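# Drape a patch cord across two cable-manager fingers

## Task

Lay the patch cord over both fingers of the cable manager so that it rests behind their tips and no part of the cord sags more than a little lower than its plugs. It only counts if the cord stays there on its own after the grippers release it and back away, and the cord must be at rest, not still moving, when the result is checked. Never push the cord into the solid body of a cable-manager finger, a plug's boot or the switch face, at any moment, because that fails the job outright.

## Robot and tools

ROBOT. Two arms, left_arm and right_arm, each with six revolute joints and a parallel two-finger gripper. left_arm's base sits near (-0.022, +0.267, 0) m and right_arm's near (-0.007, -0.306, 0) m, both facing roughly +x with a small yaw. Keep the arms from colliding or pressing on each other, and never knock anything off the table. Loose objects may occasionally get a small push from outside.

FRAME. All printed poses use one scene frame: origin on the table top midway between the arms, +x out over the table, +z up, left_arm on the +y side. The names left and right are labels, not image sides. Each gripper's end_effector_position (metres) is the point between the finger pads, roughly 1 cm short of the fingertips; its quaternion is end_effector_quat_wxyz. Fingers point along the gripper's +z and close along its y. Printed hand positions can be a bit off, worse when the arm is stretched.

execute_actions. Argument actions is a list holding zero or one item. An empty list just reports state. A motion item is {"rows": [...], "steps": n} with n from 1 to 15 (default 15), each step being 1/30 s; row k is used on step k and the final row repeats for remaining steps. A wait item is {"steps": n} with n up to 300 and no rows; it returns once n steps have elapsed since the previous result, counting your reply time. Optional pictures (boolean) toggles camera images; by default they come every time. A rejected call moves nothing.

ROW LAYOUT. Every row has exactly 14 numbers, covering both arms even when only one should move: left_arm's waist, shoulder, elbow, wrist pitch, wrist yaw, wrist roll, opening, then the same seven for right_arm. Joint values are absolute target angles in radians in each joint's own space (the same numbers as the Joint positions line), not offsets. Ranges per arm: waist -2.880 to 2.880, shoulder 0.000 to 3.142, elbow 0.000 to 3.019, wrist pitch -1.693 to 1.571, wrist yaw -1.571 to 1.571, wrist roll -2.094 to 2.094. A target more than 0.019 rad beyond a range end, and further out than the current reading, is refused; true ends may differ by up to 0.019 rad, and a target past the real end is clipped there, sometimes reported as "joint sent to its limit" (possibly referring to an earlier, still-running action). Opening is an absolute value from -1 (closed) to +1 (fully open, 0.094 m pad gap).

MOTION LIMITS. Each step, the target sent to a joint stays within a lead of its measured angle: waist 0.264, shoulder 0.32, elbow 0.276, wrist pitch 0.33, wrist yaw 0.186, wrist roll 0.522 rad. If the targets would move the gripper over 70 mm from where it is, they are shrunk toward the current angles. So large moves take several calls. Between calls the arms keep heading to the last row sent until everything nearly stops or a step is HELD; then only a new action resumes travel.

GRIPPING. grip_measured reports finger opening on the command scale; each gripper's reading may be off by about 1 mm of opening, consistently. Away from ±1, fingers go where grip_measured would equal your number. To hold, command about 0.03 below grip_measured; smaller margins grip more gently. Pad force tops out around 50 to 62 N (less on thin parts, under about 2 mm), with a possible brief spike on first contact. Keep holds short: held loads heat motors, a MOTOR HOT line appears from 85 °C, and at 100 °C an OVER-TEMPERATURE FAULT drops that arm until it cools.

RESULT LINES. The state line gives `left_arm: …` | `right_arm: …` poses. Joint positions and Joint velocities list each arm's joints (rad, rad/s) then pad gap (m, m/s). Joint torques follow joint order without the gripper; they carry offsets, scale errors, friction and noise and are nonzero even in free air. "joint command not followed" means a clearance check altered or blocked some joint targets; the rest of the row still ran. HELD flags steps where your row was partly or wholly not sent.

CAMERAS. cam_head_left, cam_head_right, cam_high, cam_low (672x504) and cam_left_wrist, cam_right_wrist (504x504 fisheye), delivered in that order, with calibration given in the task prompt (may be slightly off). zoom_image takes camera (one of those names) and region [x0, y0, x1, y1] in that camera's pixels, top-left origin, at most 504 by 504, and returns a closer view of its latest image.

read_manual takes optional section ("licences") and only returns licence text. finished_scene takes scene, the integer number of the current scene, ends it for good and reports whether the task succeeded.

WHAT TO AVOID. No drops, slips, slams, hard impacts or heavy pushing; do not drive the cord into finger, boot or switch-face geometry; do not leave the cord swinging. Move smoothly. When done, open both grippers, withdraw clear of the cord, let it settle, then call finished_scene.

Each tool is called after "Emit:" by a JSON object that holds its "method" and its "body", one argument or row to a line.

## Session

Emit:
{"method": "execute_actions", "body": {
  "actions": []
}}

Scene clock: 0.00 s of 5233.50 s.
left_arm: end_effector_position=(+0.2360, +0.4590, +0.1611) grip_measured=+1.000 end_effector_quat_wxyz=(-0.144, +0.799, -0.408, +0.418) | right_arm: end_effector_position=(+0.3582, +0.0587, +0.2211) grip_measured=+1.000 end_effector_quat_wxyz=(+0.109, +0.351, +0.751, +0.549)
Joint positions: left_arm=[ 1.021  0.956  0.562 -0.722  0.826 -1.354  0.094] | right_arm=[ 0.547  1.242  0.699  0.152 -0.203  1.729  0.094]
Joint velocities: left_arm=[ 0.005  0.005 -0.002 -0.007 -0.022  0.022  0.   ] | right_arm=[-0.015 -0.015 -0.002 -0.007 -0.037 -0.007  0.   ]
Joint torques (N m, as the arm reports them, + toward a larger angle): no reading

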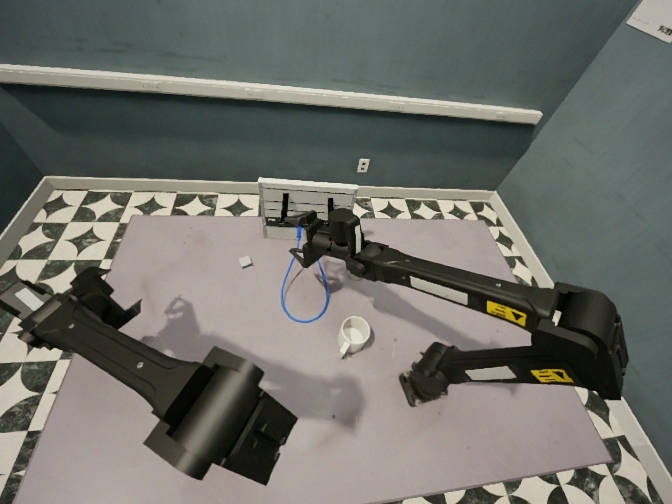

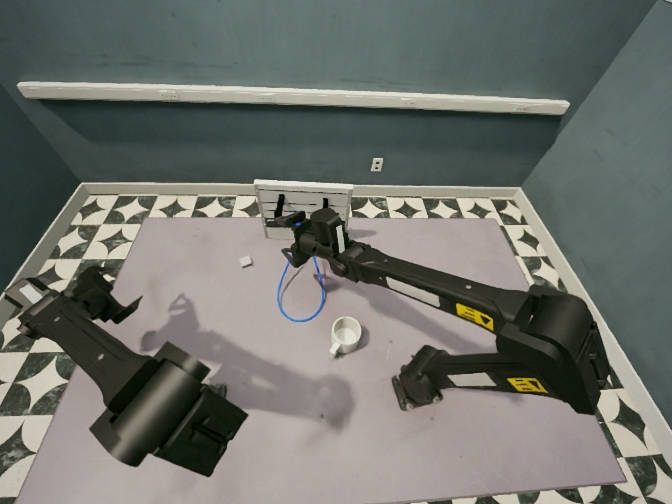

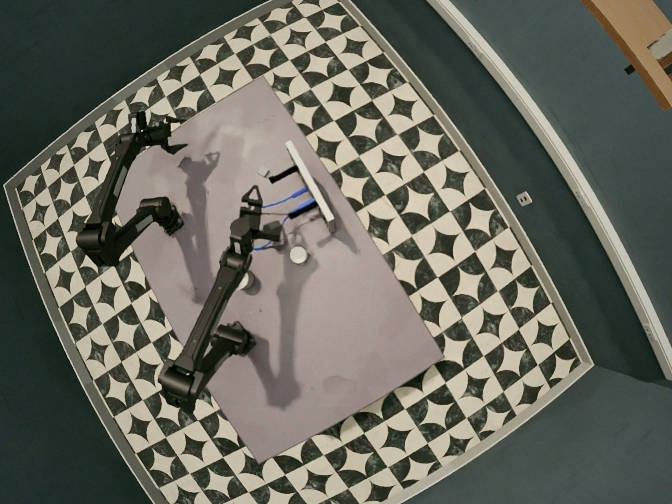

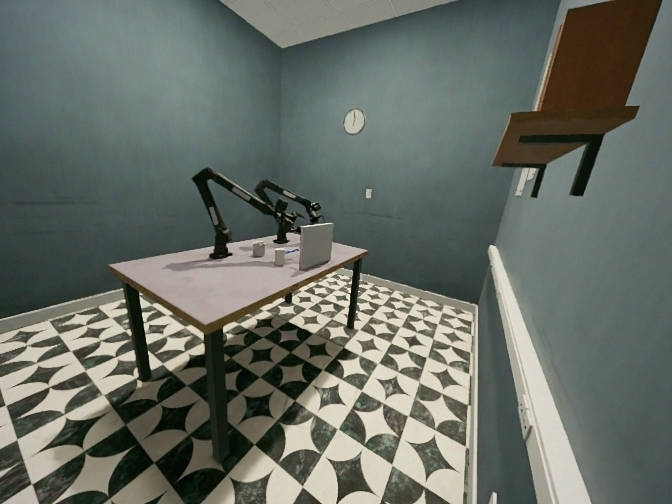

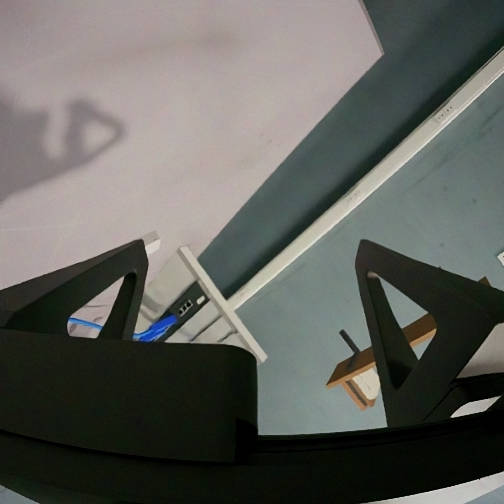

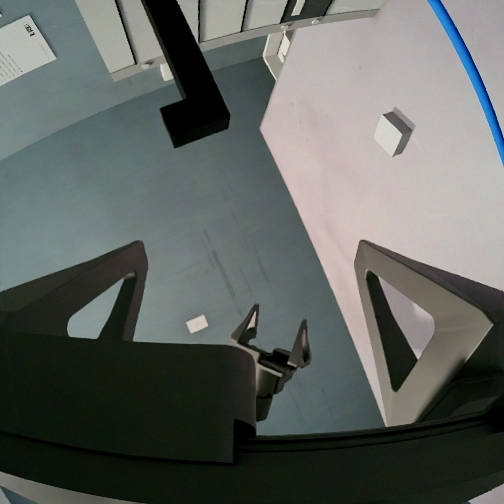

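Emit:
{"method": "execute_actions", "body": {
  "actions": [
    {"rows":[[1.021,0.956,0.562,-0.722,0.826,-1.354,1,-0.3,1.0,0.8,0,0,0,1]],"steps":15}
  ],
  "pictures": false
}}

Emit:
{"method": "execute_actions", "body": {
  "actions": [
    {"steps":60}
  ]
}}

Emit:
{"method": "zoom_image", "body": {
  "camera": "cam_head_left",
  "region": [220,160,400,340]
}}

Emit:
{"method": "zoom_image", "body": {
  "camera": "cam_head_right",
  "region": [220,160,400,340]
}}

Emit:
{"method": "zoom_image", "body": {
  "camera": "cam_high",
  "region": [220,120,380,280]
}}

Scene clock: 36.13 s of 5233.50 s.
left_arm: end_effector_position=(+0.2360, +0.4590, +0.1611) grip_measured=+1.000 end_effector_quat_wxyz=(-0.144, +0.799, -0.408, +0.418) | right_arm: end_effector_position=(+0.4654, -0.2147, +0.2972) grip_measured=+1.000 end_effector_quat_wxyz=(+0.478, +0.344, +0.724, +0.359)
Joint positions: left_arm=[ 1.021  0.956  0.562 -0.722  0.826 -1.354  0.094] | right_arm=[ 0.016  1.026  0.701  0.036 -0.013  1.084  0.094]
Joint velocities: left_arm=[ 0.005 -0.005  0.012  0.017  0.022  0.007  0.   ] | right_arm=[-1.607 -0.142 -0.007 -0.012  0.066 -1.531  0.   ]
Joint torques (N m, as the arm reports them, + toward a larger angle): left_arm=[-0.45 -4.09  9.11  1.01  0.3   0.07] | right_arm=[-0.18 -6.81 16.19  1.51  0.11 -0.07]
Steps of this call (steps 1 to 90: nothing new was sent; then 32.63 s passed at rest; steps 91 to 105: all 15 steps of this action). Readings (joint positions):
91: left_arm=[1.021 0.956 0.562 -0.722 0.826 -1.354] | right_arm=[0.540 1.237 0.699 0.142 -0.172 1.698]
92: left_arm=[1.021 0.956 0.562 -0.722 0.826 -1.354] | right_arm=[0.524 1.226 0.699 0.126 -0.138 1.661]
94: left_arm=[1.021 0.956 0.562 -0.722 0.826 -1.354] | right_arm=[0.466 1.194 0.699 0.101 -0.087 1.585]
98: left_arm=[1.021 0.956 0.562 -0.722 0.826 -1.354] | right_arm=[0.323 1.109 0.698 0.050 -0.083 1.443]
105: the state above

Scene clock: 38.13 s of 5233.50 s.
left_arm: end_effector_position=(+0.2360, +0.4590, +0.1611) grip_measured=+1.000 end_effector_quat_wxyz=(-0.144, +0.799, -0.408, +0.418) | right_arm: end_effector_position=(+0.4713, -0.3697, +0.3145) grip_measured=+1.000 end_effector_quat_wxyz=(+0.605, +0.056, +0.793, -0.037)
Joint positions: left_arm=[ 1.021  0.956  0.562 -0.722  0.826 -1.354  0.094] | right_arm=[-0.303  1.013  0.727  0.018  0.001  0.01   0.094]
Joint velocities: left_arm=[-0.015 -0.015 -0.012  0.007 -0.007 -0.051  0.   ] | right_arm=[ 0.015 -0.005  0.007  0.007 -0.022 -0.095  0.   ]
Joint torques (N m, as the arm reports them, + toward a larger angle): left_arm=[-0.47 -4.21  9.04  1.04  0.31  0.08] | right_arm=[ 0.93 -7.53 17.85  1.54 -0.1  -0.03]
Steps of this call (steps 1 to 45: the robot went on to your last target; steps 46 to 60: nothing new was sent). Readings (joint positions):
1: left_arm=[1.021 0.956 0.562 -0.722 0.826 -1.354] | right_arm=[-0.040 1.023 0.701 0.036 -0.010 1.028]
2: left_arm=[1.021 0.956 0.562 -0.722 0.826 -1.354] | right_arm=[-0.097 1.021 0.701 0.036 -0.008 0.971]
4: left_arm=[1.021 0.956 0.562 -0.722 0.826 -1.354] | right_arm=[-0.207 1.021 0.702 0.031 -0.003 0.821]
8: left_arm=[1.021 0.956 0.562 -0.722 0.826 -1.354] | right_arm=[-0.329 1.021 0.716 0.018 0.005 0.427]
60: the state above
All arms were judged still, so your last target was given up. Only a new action makes them travel on or press farther. Fingers that are still opening or closing keep moving.
camera_calibration (this result's frames):
cam_right_wrist: T_world_to_cam=[[-0.13902, -0.990276, 0.00510834, -0.303573], [-0.774054, 0.105445, -0.624277, 0.605662], [0.617668, -0.0907412, -0.781186, 0.0444808], [0, 0, 0, 1]] pos_world=[0.399138, -0.360449, 0.414399]

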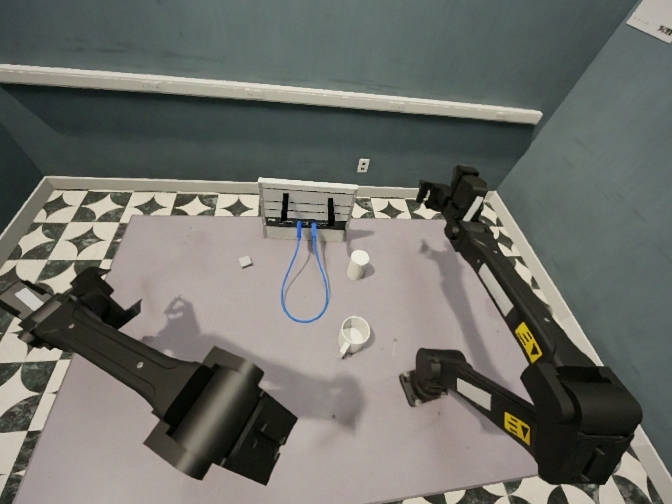

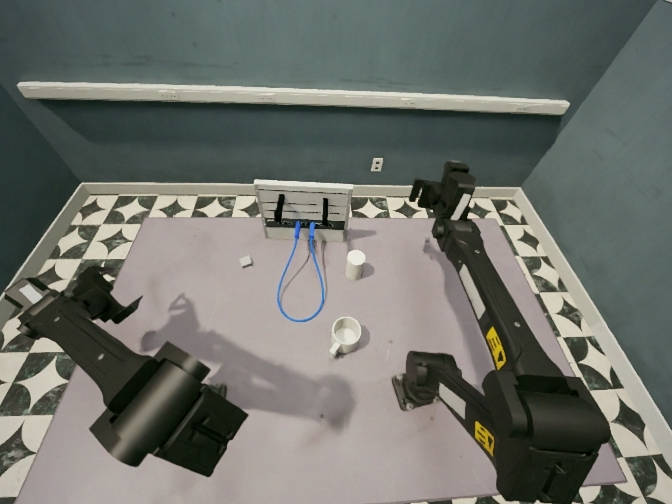

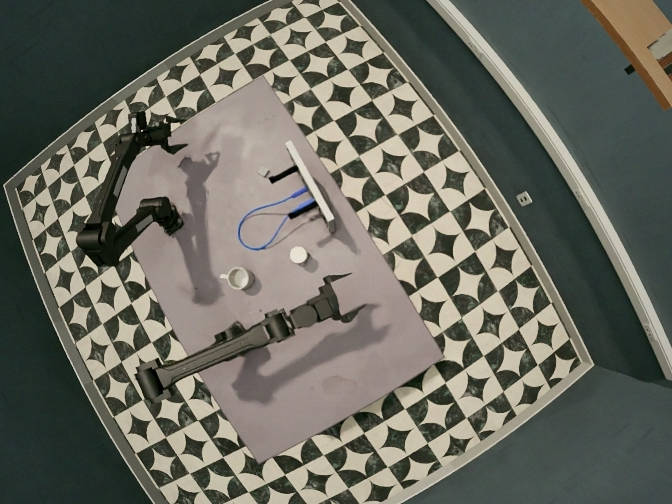

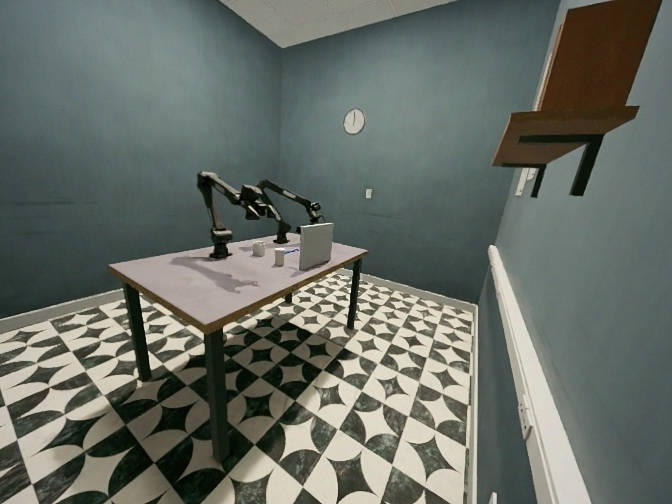

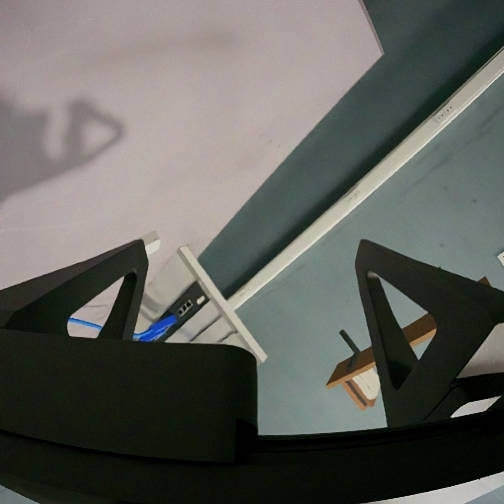

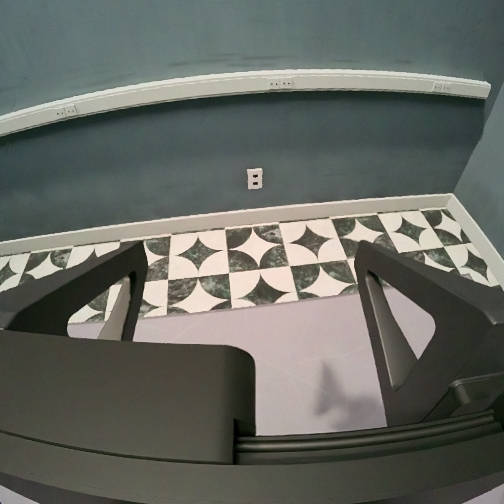

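Region (220, 160, 400, 340) of cam_head_left's 672x504 image, scaled by 2.800, with more detail than that image has.

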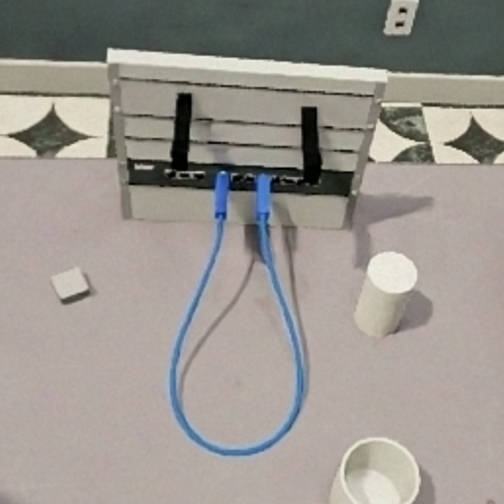

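Region (220, 160, 400, 340) of cam_head_right's 672x504 image, scaled by 2.800, with more detail than that image has.

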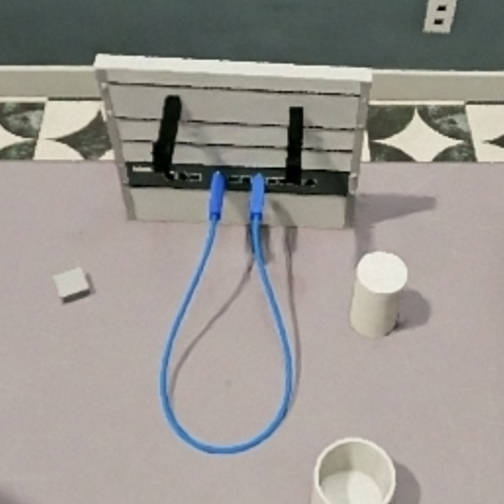

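Region (220, 120, 380, 280) of cam_high's 672x504 image, scaled by 3.150, with more detail than that image has.

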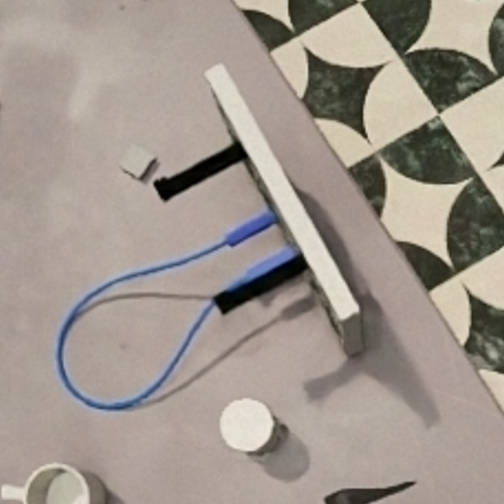

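Emit:
{"method": "execute_actions", "body": {
  "actions": [
    {"rows":[[-0.564,1.443,0.96,-1.052,0,-0.54,-0.2,0.486,1.479,1.0,-1.055,0,0.658,-0.2]],"steps":15}
  ],
  "pictures": false
}}

Emit:
{"method": "execute_actions", "body": {
  "actions": [
    {"steps":75}
  ]
}}

Scene clock: 116.17 s of 5233.50 s.
left_arm: end_effector_position=(+0.3584, +0.3159, +0.0730) grip_measured=-0.198 end_effector_quat_wxyz=(+0.006, -0.379, +0.925, -0.006) | right_arm: end_effector_position=(+0.3900, -0.0997, +0.0736) grip_measured=-0.199 end_effector_quat_wxyz=(+0.132, +0.010, +0.989, +0.067)
Joint positions: left_arm=[ 0.108  1.471  0.934 -1.02   0.009 -0.645  0.038] | right_arm=[ 0.311  1.475  0.908 -0.706  0.007  0.501  0.038]
Joint velocities: left_arm=[-1.91  -0.063 -0.007 -0.066 -0.081  0.418 -0.001] | right_arm=[ 1.646  0.278  0.335 -2.02   0.037  0.608  0.001]
Joint torques (N m, as the arm reports them, + toward a larger angle): left_arm=[  1.06 -11.46   9.34  -0.32  -0.22   0.12] | right_arm=[  0.24 -12.75  12.18   0.85  -0.1    0.08]
Steps of this call (steps 1 to 90: nothing new was sent; then 74.53 s passed at rest; steps 91 to 105: all 15 steps of this action). Readings (joint positions):
91: left_arm=[0.999 0.980 0.588 -0.787 0.740 -1.283] | right_arm=[-0.292 1.022 0.736 -0.012 0.006 0.050]
92: left_arm=[0.951 1.037 0.640 -0.874 0.655 -1.205] | right_arm=[-0.268 1.043 0.757 -0.059 0.007 0.096]
94: left_arm=[0.831 1.186 0.756 -0.955 0.511 -1.069] | right_arm=[-0.198 1.113 0.806 -0.146 0.007 0.186]
98: left_arm=[0.581 1.422 0.920 -0.997 0.182 -0.818] | right_arm=[-0.039 1.279 0.869 -0.312 0.006 0.325]
105: the state above

Scene clock: 118.67 s of 5233.50 s.
left_arm: end_effector_position=(+0.3411, +0.1454, +0.0757) grip_measured=-0.198 end_effector_quat_wxyz=(+0.007, -0.133, +0.991, -0.006) | right_arm: end_effector_position=(+0.2925, -0.0720, +0.0702) grip_measured=-0.199 end_effector_quat_wxyz=(-0.004, -0.006, +1.000, -0.004)
Joint positions: left_arm=[-0.345  1.463  0.934 -1.023  0.005 -0.587  0.038] | right_arm=[ 0.493  1.483  0.939 -1.039  0.001  0.653  0.038]
Joint velocities: left_arm=[-0.015 -0.005 -0.007  0.002 -0.037 -0.007  0.001] | right_arm=[-0.015 -0.015 -0.007  0.007  0.007  0.022 -0.   ]
Joint torques (N m, as the arm reports them, + toward a larger angle): left_arm=[ -0.84 -10.28   8.06   0.43  -0.14   0.02] | right_arm=[  0.14 -10.75  14.02   0.16  -0.02   0.06]
Steps of this call (steps 1 to 15: the robot went on to your last target; steps 16 to 75: nothing new was sent). Readings (joint positions):
1: left_arm=[0.043 1.469 0.934 -1.021 0.007 -0.632] | right_arm=[0.368 1.483 0.921 -0.790 0.005 0.525]
2: left_arm=[-0.023 1.467 0.934 -1.022 0.006 -0.622] | right_arm=[0.415 1.485 0.929 -0.880 0.016 0.607]
4: left_arm=[-0.153 1.465 0.934 -1.023 0.005 -0.605] | right_arm=[0.450 1.483 0.930 -0.996 0.008 0.653]
8: left_arm=[-0.397 1.463 0.934 -1.023 0.010 -0.587] | right_arm=[0.493 1.483 0.932 -1.036 0.001 0.653] HELD
9: left_arm=[-0.426 1.463 0.934 -1.023 0.012 -0.587] | right_arm=[0.494 1.483 0.934 -1.038 0.001 0.653] HELD
10: left_arm=[-0.432 1.463 0.934 -1.023 0.012 -0.587] | right_arm=[0.494 1.483 0.935 -1.038 0.001 0.653] HELD
11: left_arm=[-0.426 1.463 0.934 -1.023 0.011 -0.587] | right_arm=[0.494 1.483 0.936 -1.039 0.001 0.653] HELD
12: left_arm=[-0.412 1.463 0.934 -1.023 0.010 -0.587] | right_arm=[0.493 1.483 0.938 -1.039 0.001 0.653] HELD
13: left_arm=[-0.395 1.463 0.934 -1.023 0.009 -0.587] | right_arm=[0.493 1.483 0.938 -1.039 0.001 0.653] HELD
14: left_arm=[-0.377 1.463 0.934 -1.023 0.007 -0.587] | right_arm=[0.493 1.483 0.939 -1.039 0.001 0.653] HELD
15: left_arm=[-0.363 1.463 0.934 -1.023 0.006 -0.587] | right_arm=[0.493 1.483 0.939 -1.039 0.001 0.653] HELD
75: the state above
A step was HELD (marked above), so your last target was given up. An arm can still carry out its HELD step.
joint command not followed: on one or more control steps a check withheld the commanded joint targets of the left arm, and it was not sent them on those steps.
cause: the commanded joint targets would bring a part of the robot too close to another arm (this arm's wrist (the part past joint 4) and the other arm's wrist (the part past joint 4)); next, command targets that bring no part of the robot closer to that arm.
camera_calibration (this result's frames):
cam_left_wrist: T_world_to_cam=[[0.262022, -0.964992, 0.0116164, 0.0503387], [-0.78877, -0.207207, 0.578712, 0.26193], [-0.556045, -0.160798, -0.815449, 0.398071], [0, 0, 0, 1]] pos_world=[0.414758, 0.166859, 0.17244]
cam_right_wrist: T_world_to_cam=[[0.0242175, -0.999579, 0.015989, -0.0816025], [-0.803709, -0.00995558, 0.594939, 0.198127], [-0.594529, -0.0272584, -0.803612, 0.351744], [0, 0, 0, 1]] pos_world=[0.370335, -0.0700077, 0.166097]

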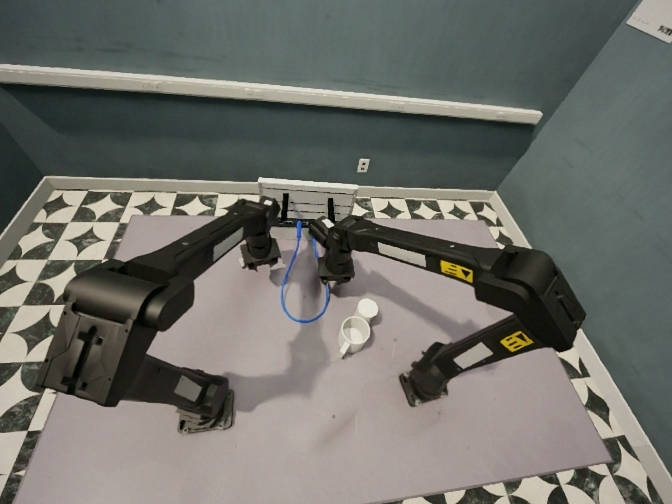

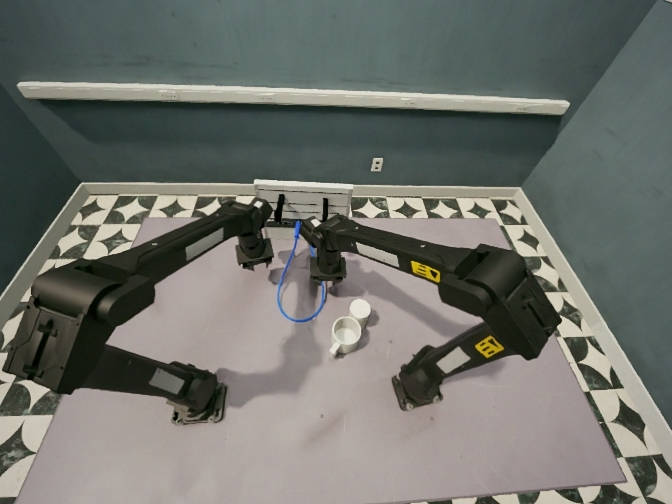

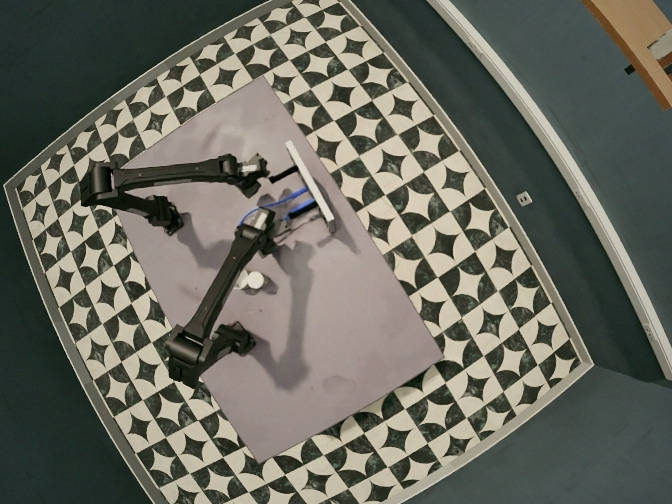

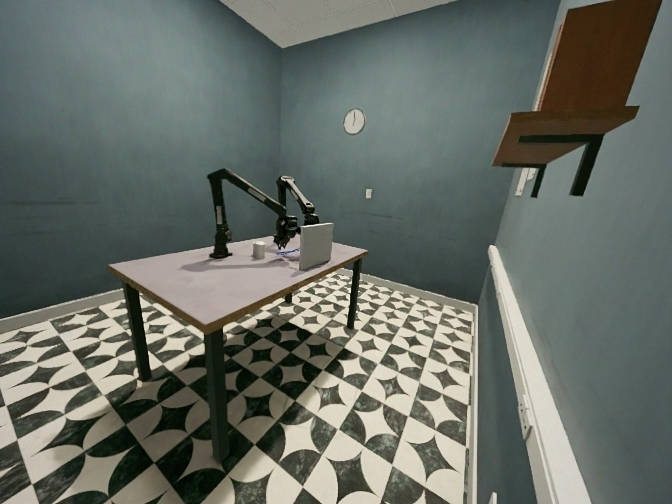

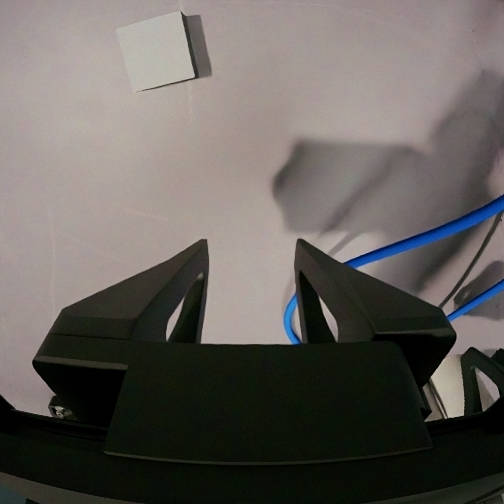

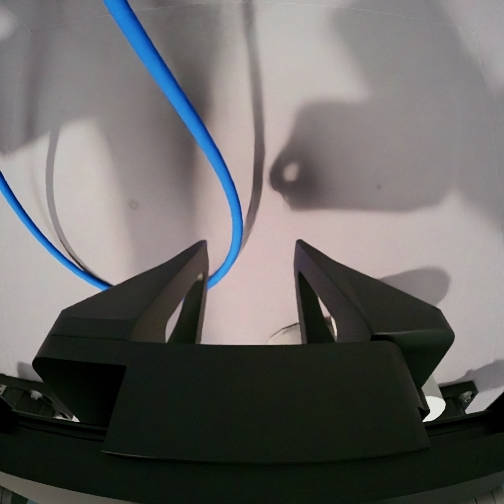

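Emit:
{"method": "execute_actions", "body": {
  "actions": [
    {"rows":[[-0.25,1.443,0.96,-1.052,0,-0.54,-0.2,0.50,1.59,0.945,-0.875,0,0.68,-0.2]],"steps":15}
  ],
  "pictures": false
}}

Emit:
{"method": "execute_actions", "body": {
  "actions": [
    {"steps":45}
  ]
}}

Scene clock: 134.37 s of 5233.50 s.
left_arm: end_effector_position=(+0.3487, +0.1831, +0.0806) grip_measured=-0.198 end_effector_quat_wxyz=(+0.008, -0.165, +0.986, -0.004) | right_arm: end_effector_position=(+0.3127, -0.0562, +0.0257) grip_measured=-0.199 end_effector_quat_wxyz=(+0.006, +0.002, +1.000, +0.004)
Joint positions: left_arm=[-0.246  1.449  0.934 -1.038  0.001 -0.553  0.038] | right_arm=[ 0.493  1.602  0.939 -0.893  0.001  0.669  0.038]
Joint velocities: left_arm=[-0.005  0.005 -0.002 -0.012 -0.007  0.051  0.001] | right_arm=[-0.005  0.005  0.012  0.002  0.007 -0.066 -0.   ]
Joint torques (N m, as the arm reports them, + toward a larger angle): left_arm=[ -1.   -10.59  10.19  -0.06  -0.11   0.06] | right_arm=[  1.7  -12.83   8.72   1.33  -0.04   0.08]
Steps of this call (steps 1 to 90: nothing new was sent; then 12.20 s passed at rest; steps 91 to 105: all 15 steps of this action). Readings (joint positions):
91: left_arm=[-0.344 1.463 0.934 -1.023 0.005 -0.586] | right_arm=[0.493 1.489 0.939 -1.013 0.001 0.656]
92: left_arm=[-0.340 1.463 0.934 -1.024 0.005 -0.583] | right_arm=[0.493 1.502 0.939 -0.971 0.001 0.659]
94: left_arm=[-0.316 1.460 0.934 -1.031 0.005 -0.572] | right_arm=[0.493 1.539 0.939 -0.912 0.001 0.663]
98: left_arm=[-0.254 1.452 0.934 -1.038 0.001 -0.560] | right_arm=[0.493 1.598 0.939 -0.896 0.001 0.666]
105: the state above

Scene clock: 135.87 s of 5233.50 s.
left_arm: end_effector_position=(+0.3487, +0.1831, +0.0806) grip_measured=-0.198 end_effector_quat_wxyz=(+0.008, -0.164, +0.986, -0.004) | right_arm: end_effector_position=(+0.3127, -0.0562, +0.0257) grip_measured=-0.199 end_effector_quat_wxyz=(+0.006, +0.002, +1.000, +0.004)
Joint positions: left_arm=[-0.246  1.449  0.934 -1.038  0.001 -0.551  0.038] | right_arm=[ 0.493  1.602  0.939 -0.893  0.001  0.669  0.038]
Joint velocities: left_arm=[ 0.005  0.005 -0.002 -0.002  0.066 -0.051 -0.   ] | right_arm=[-0.005 -0.015  0.002 -0.007 -0.051  0.007  0.   ]
Joint torques (N m, as the arm reports them, + toward a larger angle): left_arm=[ -0.68 -10.55  10.16  -0.09  -0.13   0.12] | right_arm=[  1.64 -13.35   8.52   1.48   0.06   0.14]
Steps of this call (steps 1 to 15: the robot went on to your last target; steps 16 to 45: nothing new was sent). Readings (joint positions):
1: left_arm=[-0.246 1.449 0.934 -1.038 0.001 -0.553] | right_arm=[0.493 1.602 0.939 -0.893 0.001 0.669]
2: left_arm=[-0.246 1.449 0.934 -1.038 0.001 -0.552] | right_arm=[0.493 1.602 0.939 -0.893 0.001 0.669]
4: left_arm=[-0.246 1.449 0.934 -1.038 0.001 -0.552] | right_arm=[0.493 1.602 0.939 -0.893 0.001 0.669]
8: left_arm=[-0.246 1.449 0.934 -1.038 0.001 -0.551] | right_arm=[0.493 1.602 0.939 -0.893 0.001 0.669]
45: the state above
All arms were judged still, so your last target was given up. Only a new action makes them travel on or press farther. Fingers that are still opening or closing keep moving.
camera_calibration (this result's frames):
cam_left_wrist: T_world_to_cam=[[0.322272, -0.946619, 0.00730791, 0.0606517], [-0.774183, -0.259109, 0.577497, 0.27737], [-0.544776, -0.191769, -0.81636, 0.414105], [0, 0, 0, 1]] pos_world=[0.420783, 0.208695, 0.177435]
cam_right_wrist: T_world_to_cam=[[0.00803135, -0.999968, 0.000532892, -0.0600864], [-0.815642, -0.00624262, 0.578523, 0.245383], [-0.578501, -0.00508097, -0.815666, 0.325009], [0, 0, 0, 1]] pos_world=[0.388645, -0.0569013, 0.123172]

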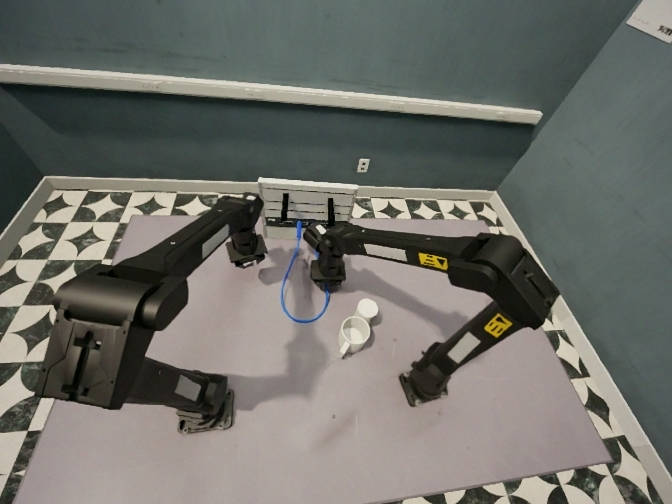

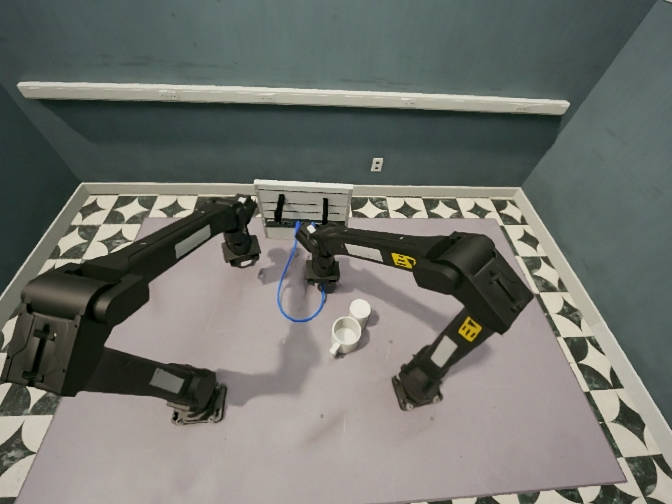

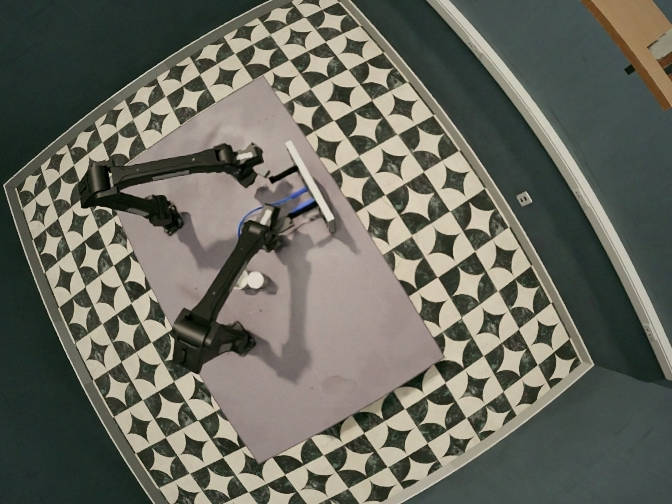

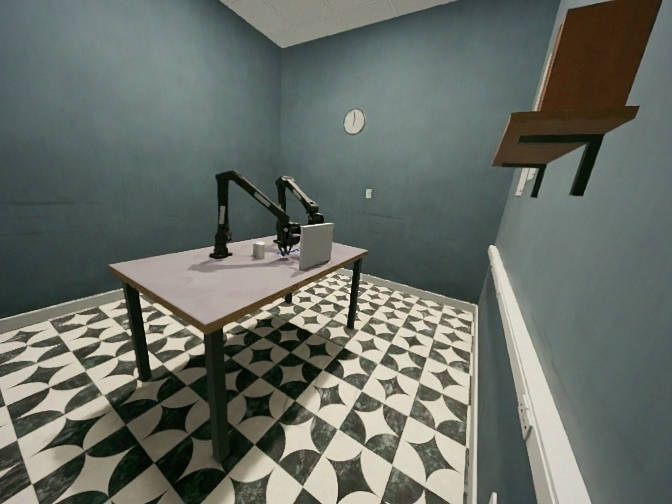

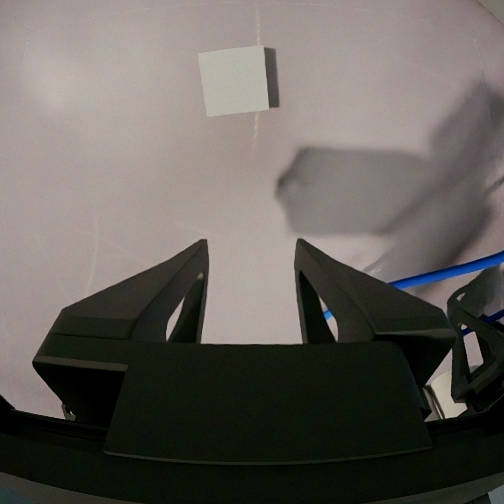

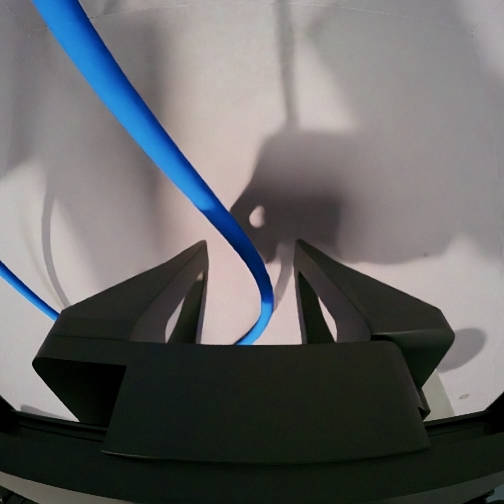

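Emit:
{"method": "execute_actions", "body": {
  "actions": [
    {"rows":[[-0.25,1.443,0.96,-1.052,0,-0.54,-0.2,0.50,1.59,0.885,-0.845,0,0.68,-0.2]],"steps":15}
  ],
  "pictures": false
}}

Emit:
{"method": "execute_actions", "body": {
  "actions": [
    {"steps":30}
  ]
}}

Scene clock: 146.13 s of 5233.50 s.
left_arm: end_effector_position=(+0.3487, +0.1831, +0.0806) grip_measured=-0.198 end_effector_quat_wxyz=(+0.008, -0.164, +0.986, -0.004) | right_arm: end_effector_position=(+0.2992, -0.0668, +0.0116) grip_measured=-0.199 end_effector_quat_wxyz=(-0.002, +0.003, +1.000, -0.002)
Joint positions: left_arm=[-0.246  1.449  0.934 -1.038  0.001 -0.551  0.038] | right_arm=[ 0.493  1.6    0.888 -0.864  0.001  0.67   0.038]
Joint velocities: left_arm=[ 0.005 -0.005 -0.002  0.007 -0.007 -0.022  0.   ] | right_arm=[-0.005 -0.005  0.007 -0.027 -0.066 -0.007 -0.   ]
Joint torques (N m, as the arm reports them, + toward a larger angle): left_arm=[ -0.57 -10.47  10.16  -0.11  -0.13   0.11] | right_arm=[  0.69 -13.35   7.48   1.54  -0.04   0.14]
Steps of this call (steps 1 to 90: nothing new was sent; then 6.77 s passed at rest; steps 91 to 105: all 15 steps of this action). Readings (joint positions):
91: left_arm=[-0.246 1.449 0.934 -1.038 0.001 -0.551] | right_arm=[0.493 1.602 0.933 -0.885 0.001 0.669]
92: left_arm=[-0.246 1.449 0.934 -1.038 0.001 -0.551] | right_arm=[0.493 1.600 0.924 -0.873 0.001 0.669]
94: left_arm=[-0.246 1.449 0.934 -1.038 0.001 -0.551] | right_arm=[0.493 1.600 0.905 -0.865 0.001 0.669]
98: left_arm=[-0.246 1.449 0.934 -1.038 0.001 -0.551] | right_arm=[0.493 1.600 0.888 -0.865 0.001 0.670]
105: the state above

Scene clock: 147.13 s of 5233.50 s.
left_arm: end_effector_position=(+0.3487, +0.1831, +0.0806) grip_measured=-0.198 end_effector_quat_wxyz=(+0.008, -0.164, +0.986, -0.004) | right_arm: end_effector_position=(+0.2992, -0.0668, +0.0116) grip_measured=-0.199 end_effector_quat_wxyz=(-0.002, +0.003, +1.000, -0.002)
Joint positions: left_arm=[-0.246  1.449  0.934 -1.038  0.001 -0.551  0.038] | right_arm=[ 0.493  1.6    0.888 -0.864  0.001  0.67   0.038]
Joint velocities: left_arm=[-0.005 -0.005 -0.012  0.002 -0.022 -0.037  0.   ] | right_arm=[-0.005 -0.005 -0.012 -0.007  0.007  0.022  0.   ]
Joint torques (N m, as the arm reports them, + toward a larger angle): left_arm=[ -0.61 -10.73  10.17  -0.07  -0.12   0.13] | right_arm=[  1.18 -13.13   7.53   1.45  -0.01   0.16]
Steps of this call (steps 1 to 15: the robot went on to your last target; steps 16 to 30: nothing new was sent). Readings (joint positions):
1: left_arm=[-0.246 1.449 0.934 -1.038 0.001 -0.551] | right_arm=[0.493 1.600 0.888 -0.864 0.001 0.670]
2: left_arm=[-0.246 1.449 0.934 -1.038 0.001 -0.551] | right_arm=[0.493 1.600 0.888 -0.864 0.001 0.670]
4: left_arm=[-0.246 1.449 0.934 -1.038 0.001 -0.551] | right_arm=[0.493 1.600 0.888 -0.864 0.001 0.670]
8: left_arm=[-0.246 1.449 0.934 -1.038 0.001 -0.551] | right_arm=[0.493 1.600 0.888 -0.864 0.001 0.670]
30: the state above
All arms were judged still, so your last target was given up. Only a new action makes them travel on or press farther. Fingers that are still opening or closing keep moving.
camera_calibration (this result's frames):
cam_left_wrist: T_world_to_cam=[[0.322272, -0.946619, 0.00730791, 0.0606517], [-0.774183, -0.259109, 0.577497, 0.27737], [-0.544776, -0.191769, -0.81636, 0.414105], [0, 0, 0, 1]] pos_world=[0.420783, 0.208695, 0.177435]
cam_right_wrist: T_world_to_cam=[[0.00774169, -0.999899, 0.0119445, -0.0706242], [-0.807043, 0.00080532, 0.590492, 0.240203], [-0.590442, -0.0142111, -0.806955, 0.308457], [0, 0, 0, 1]] pos_world=[0.376527, -0.066427, 0.107916]

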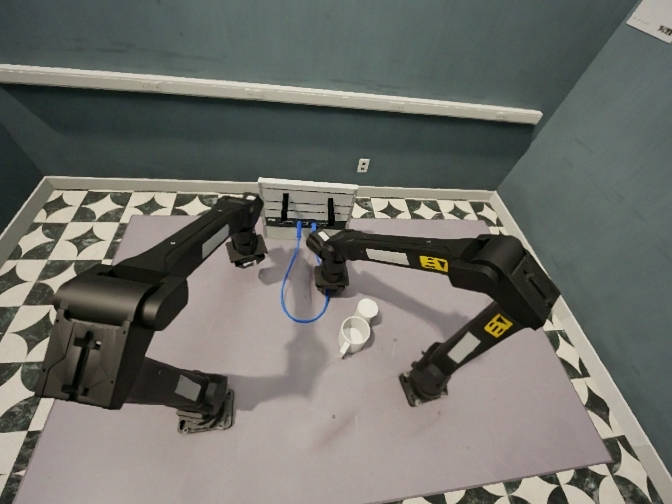

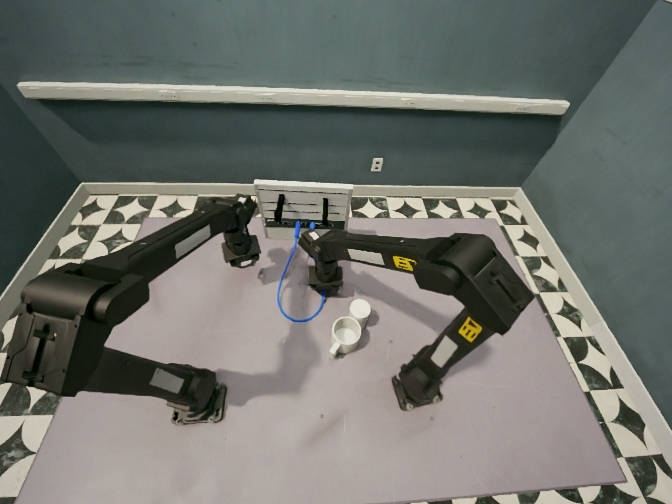

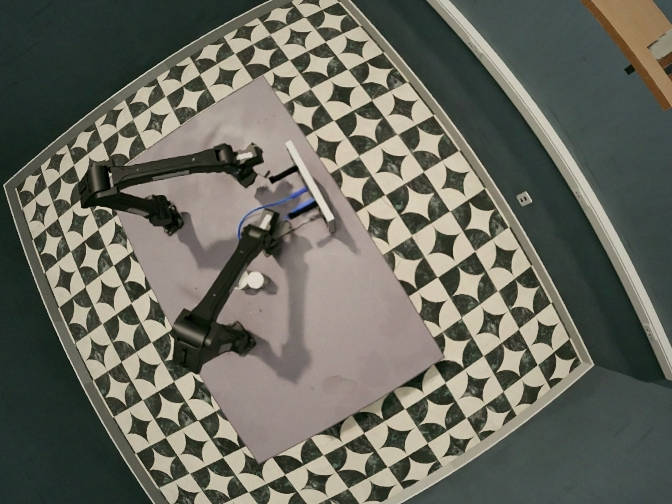

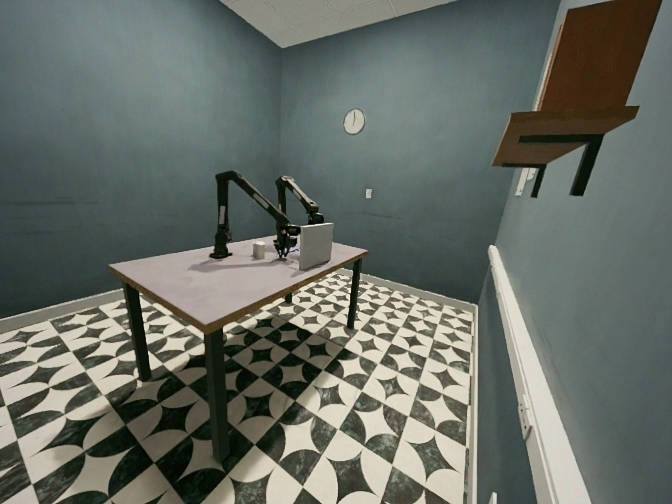

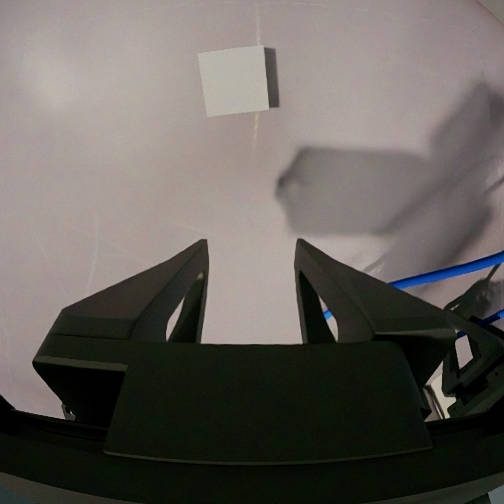

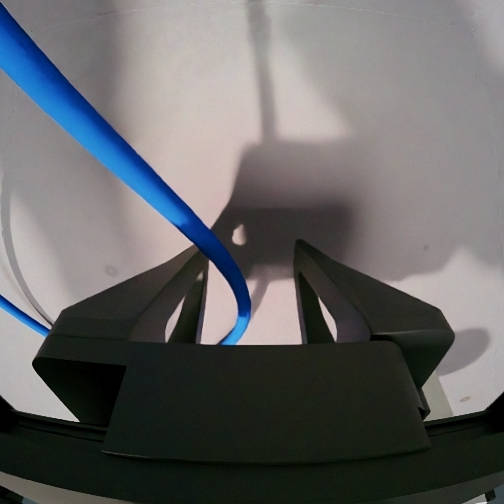

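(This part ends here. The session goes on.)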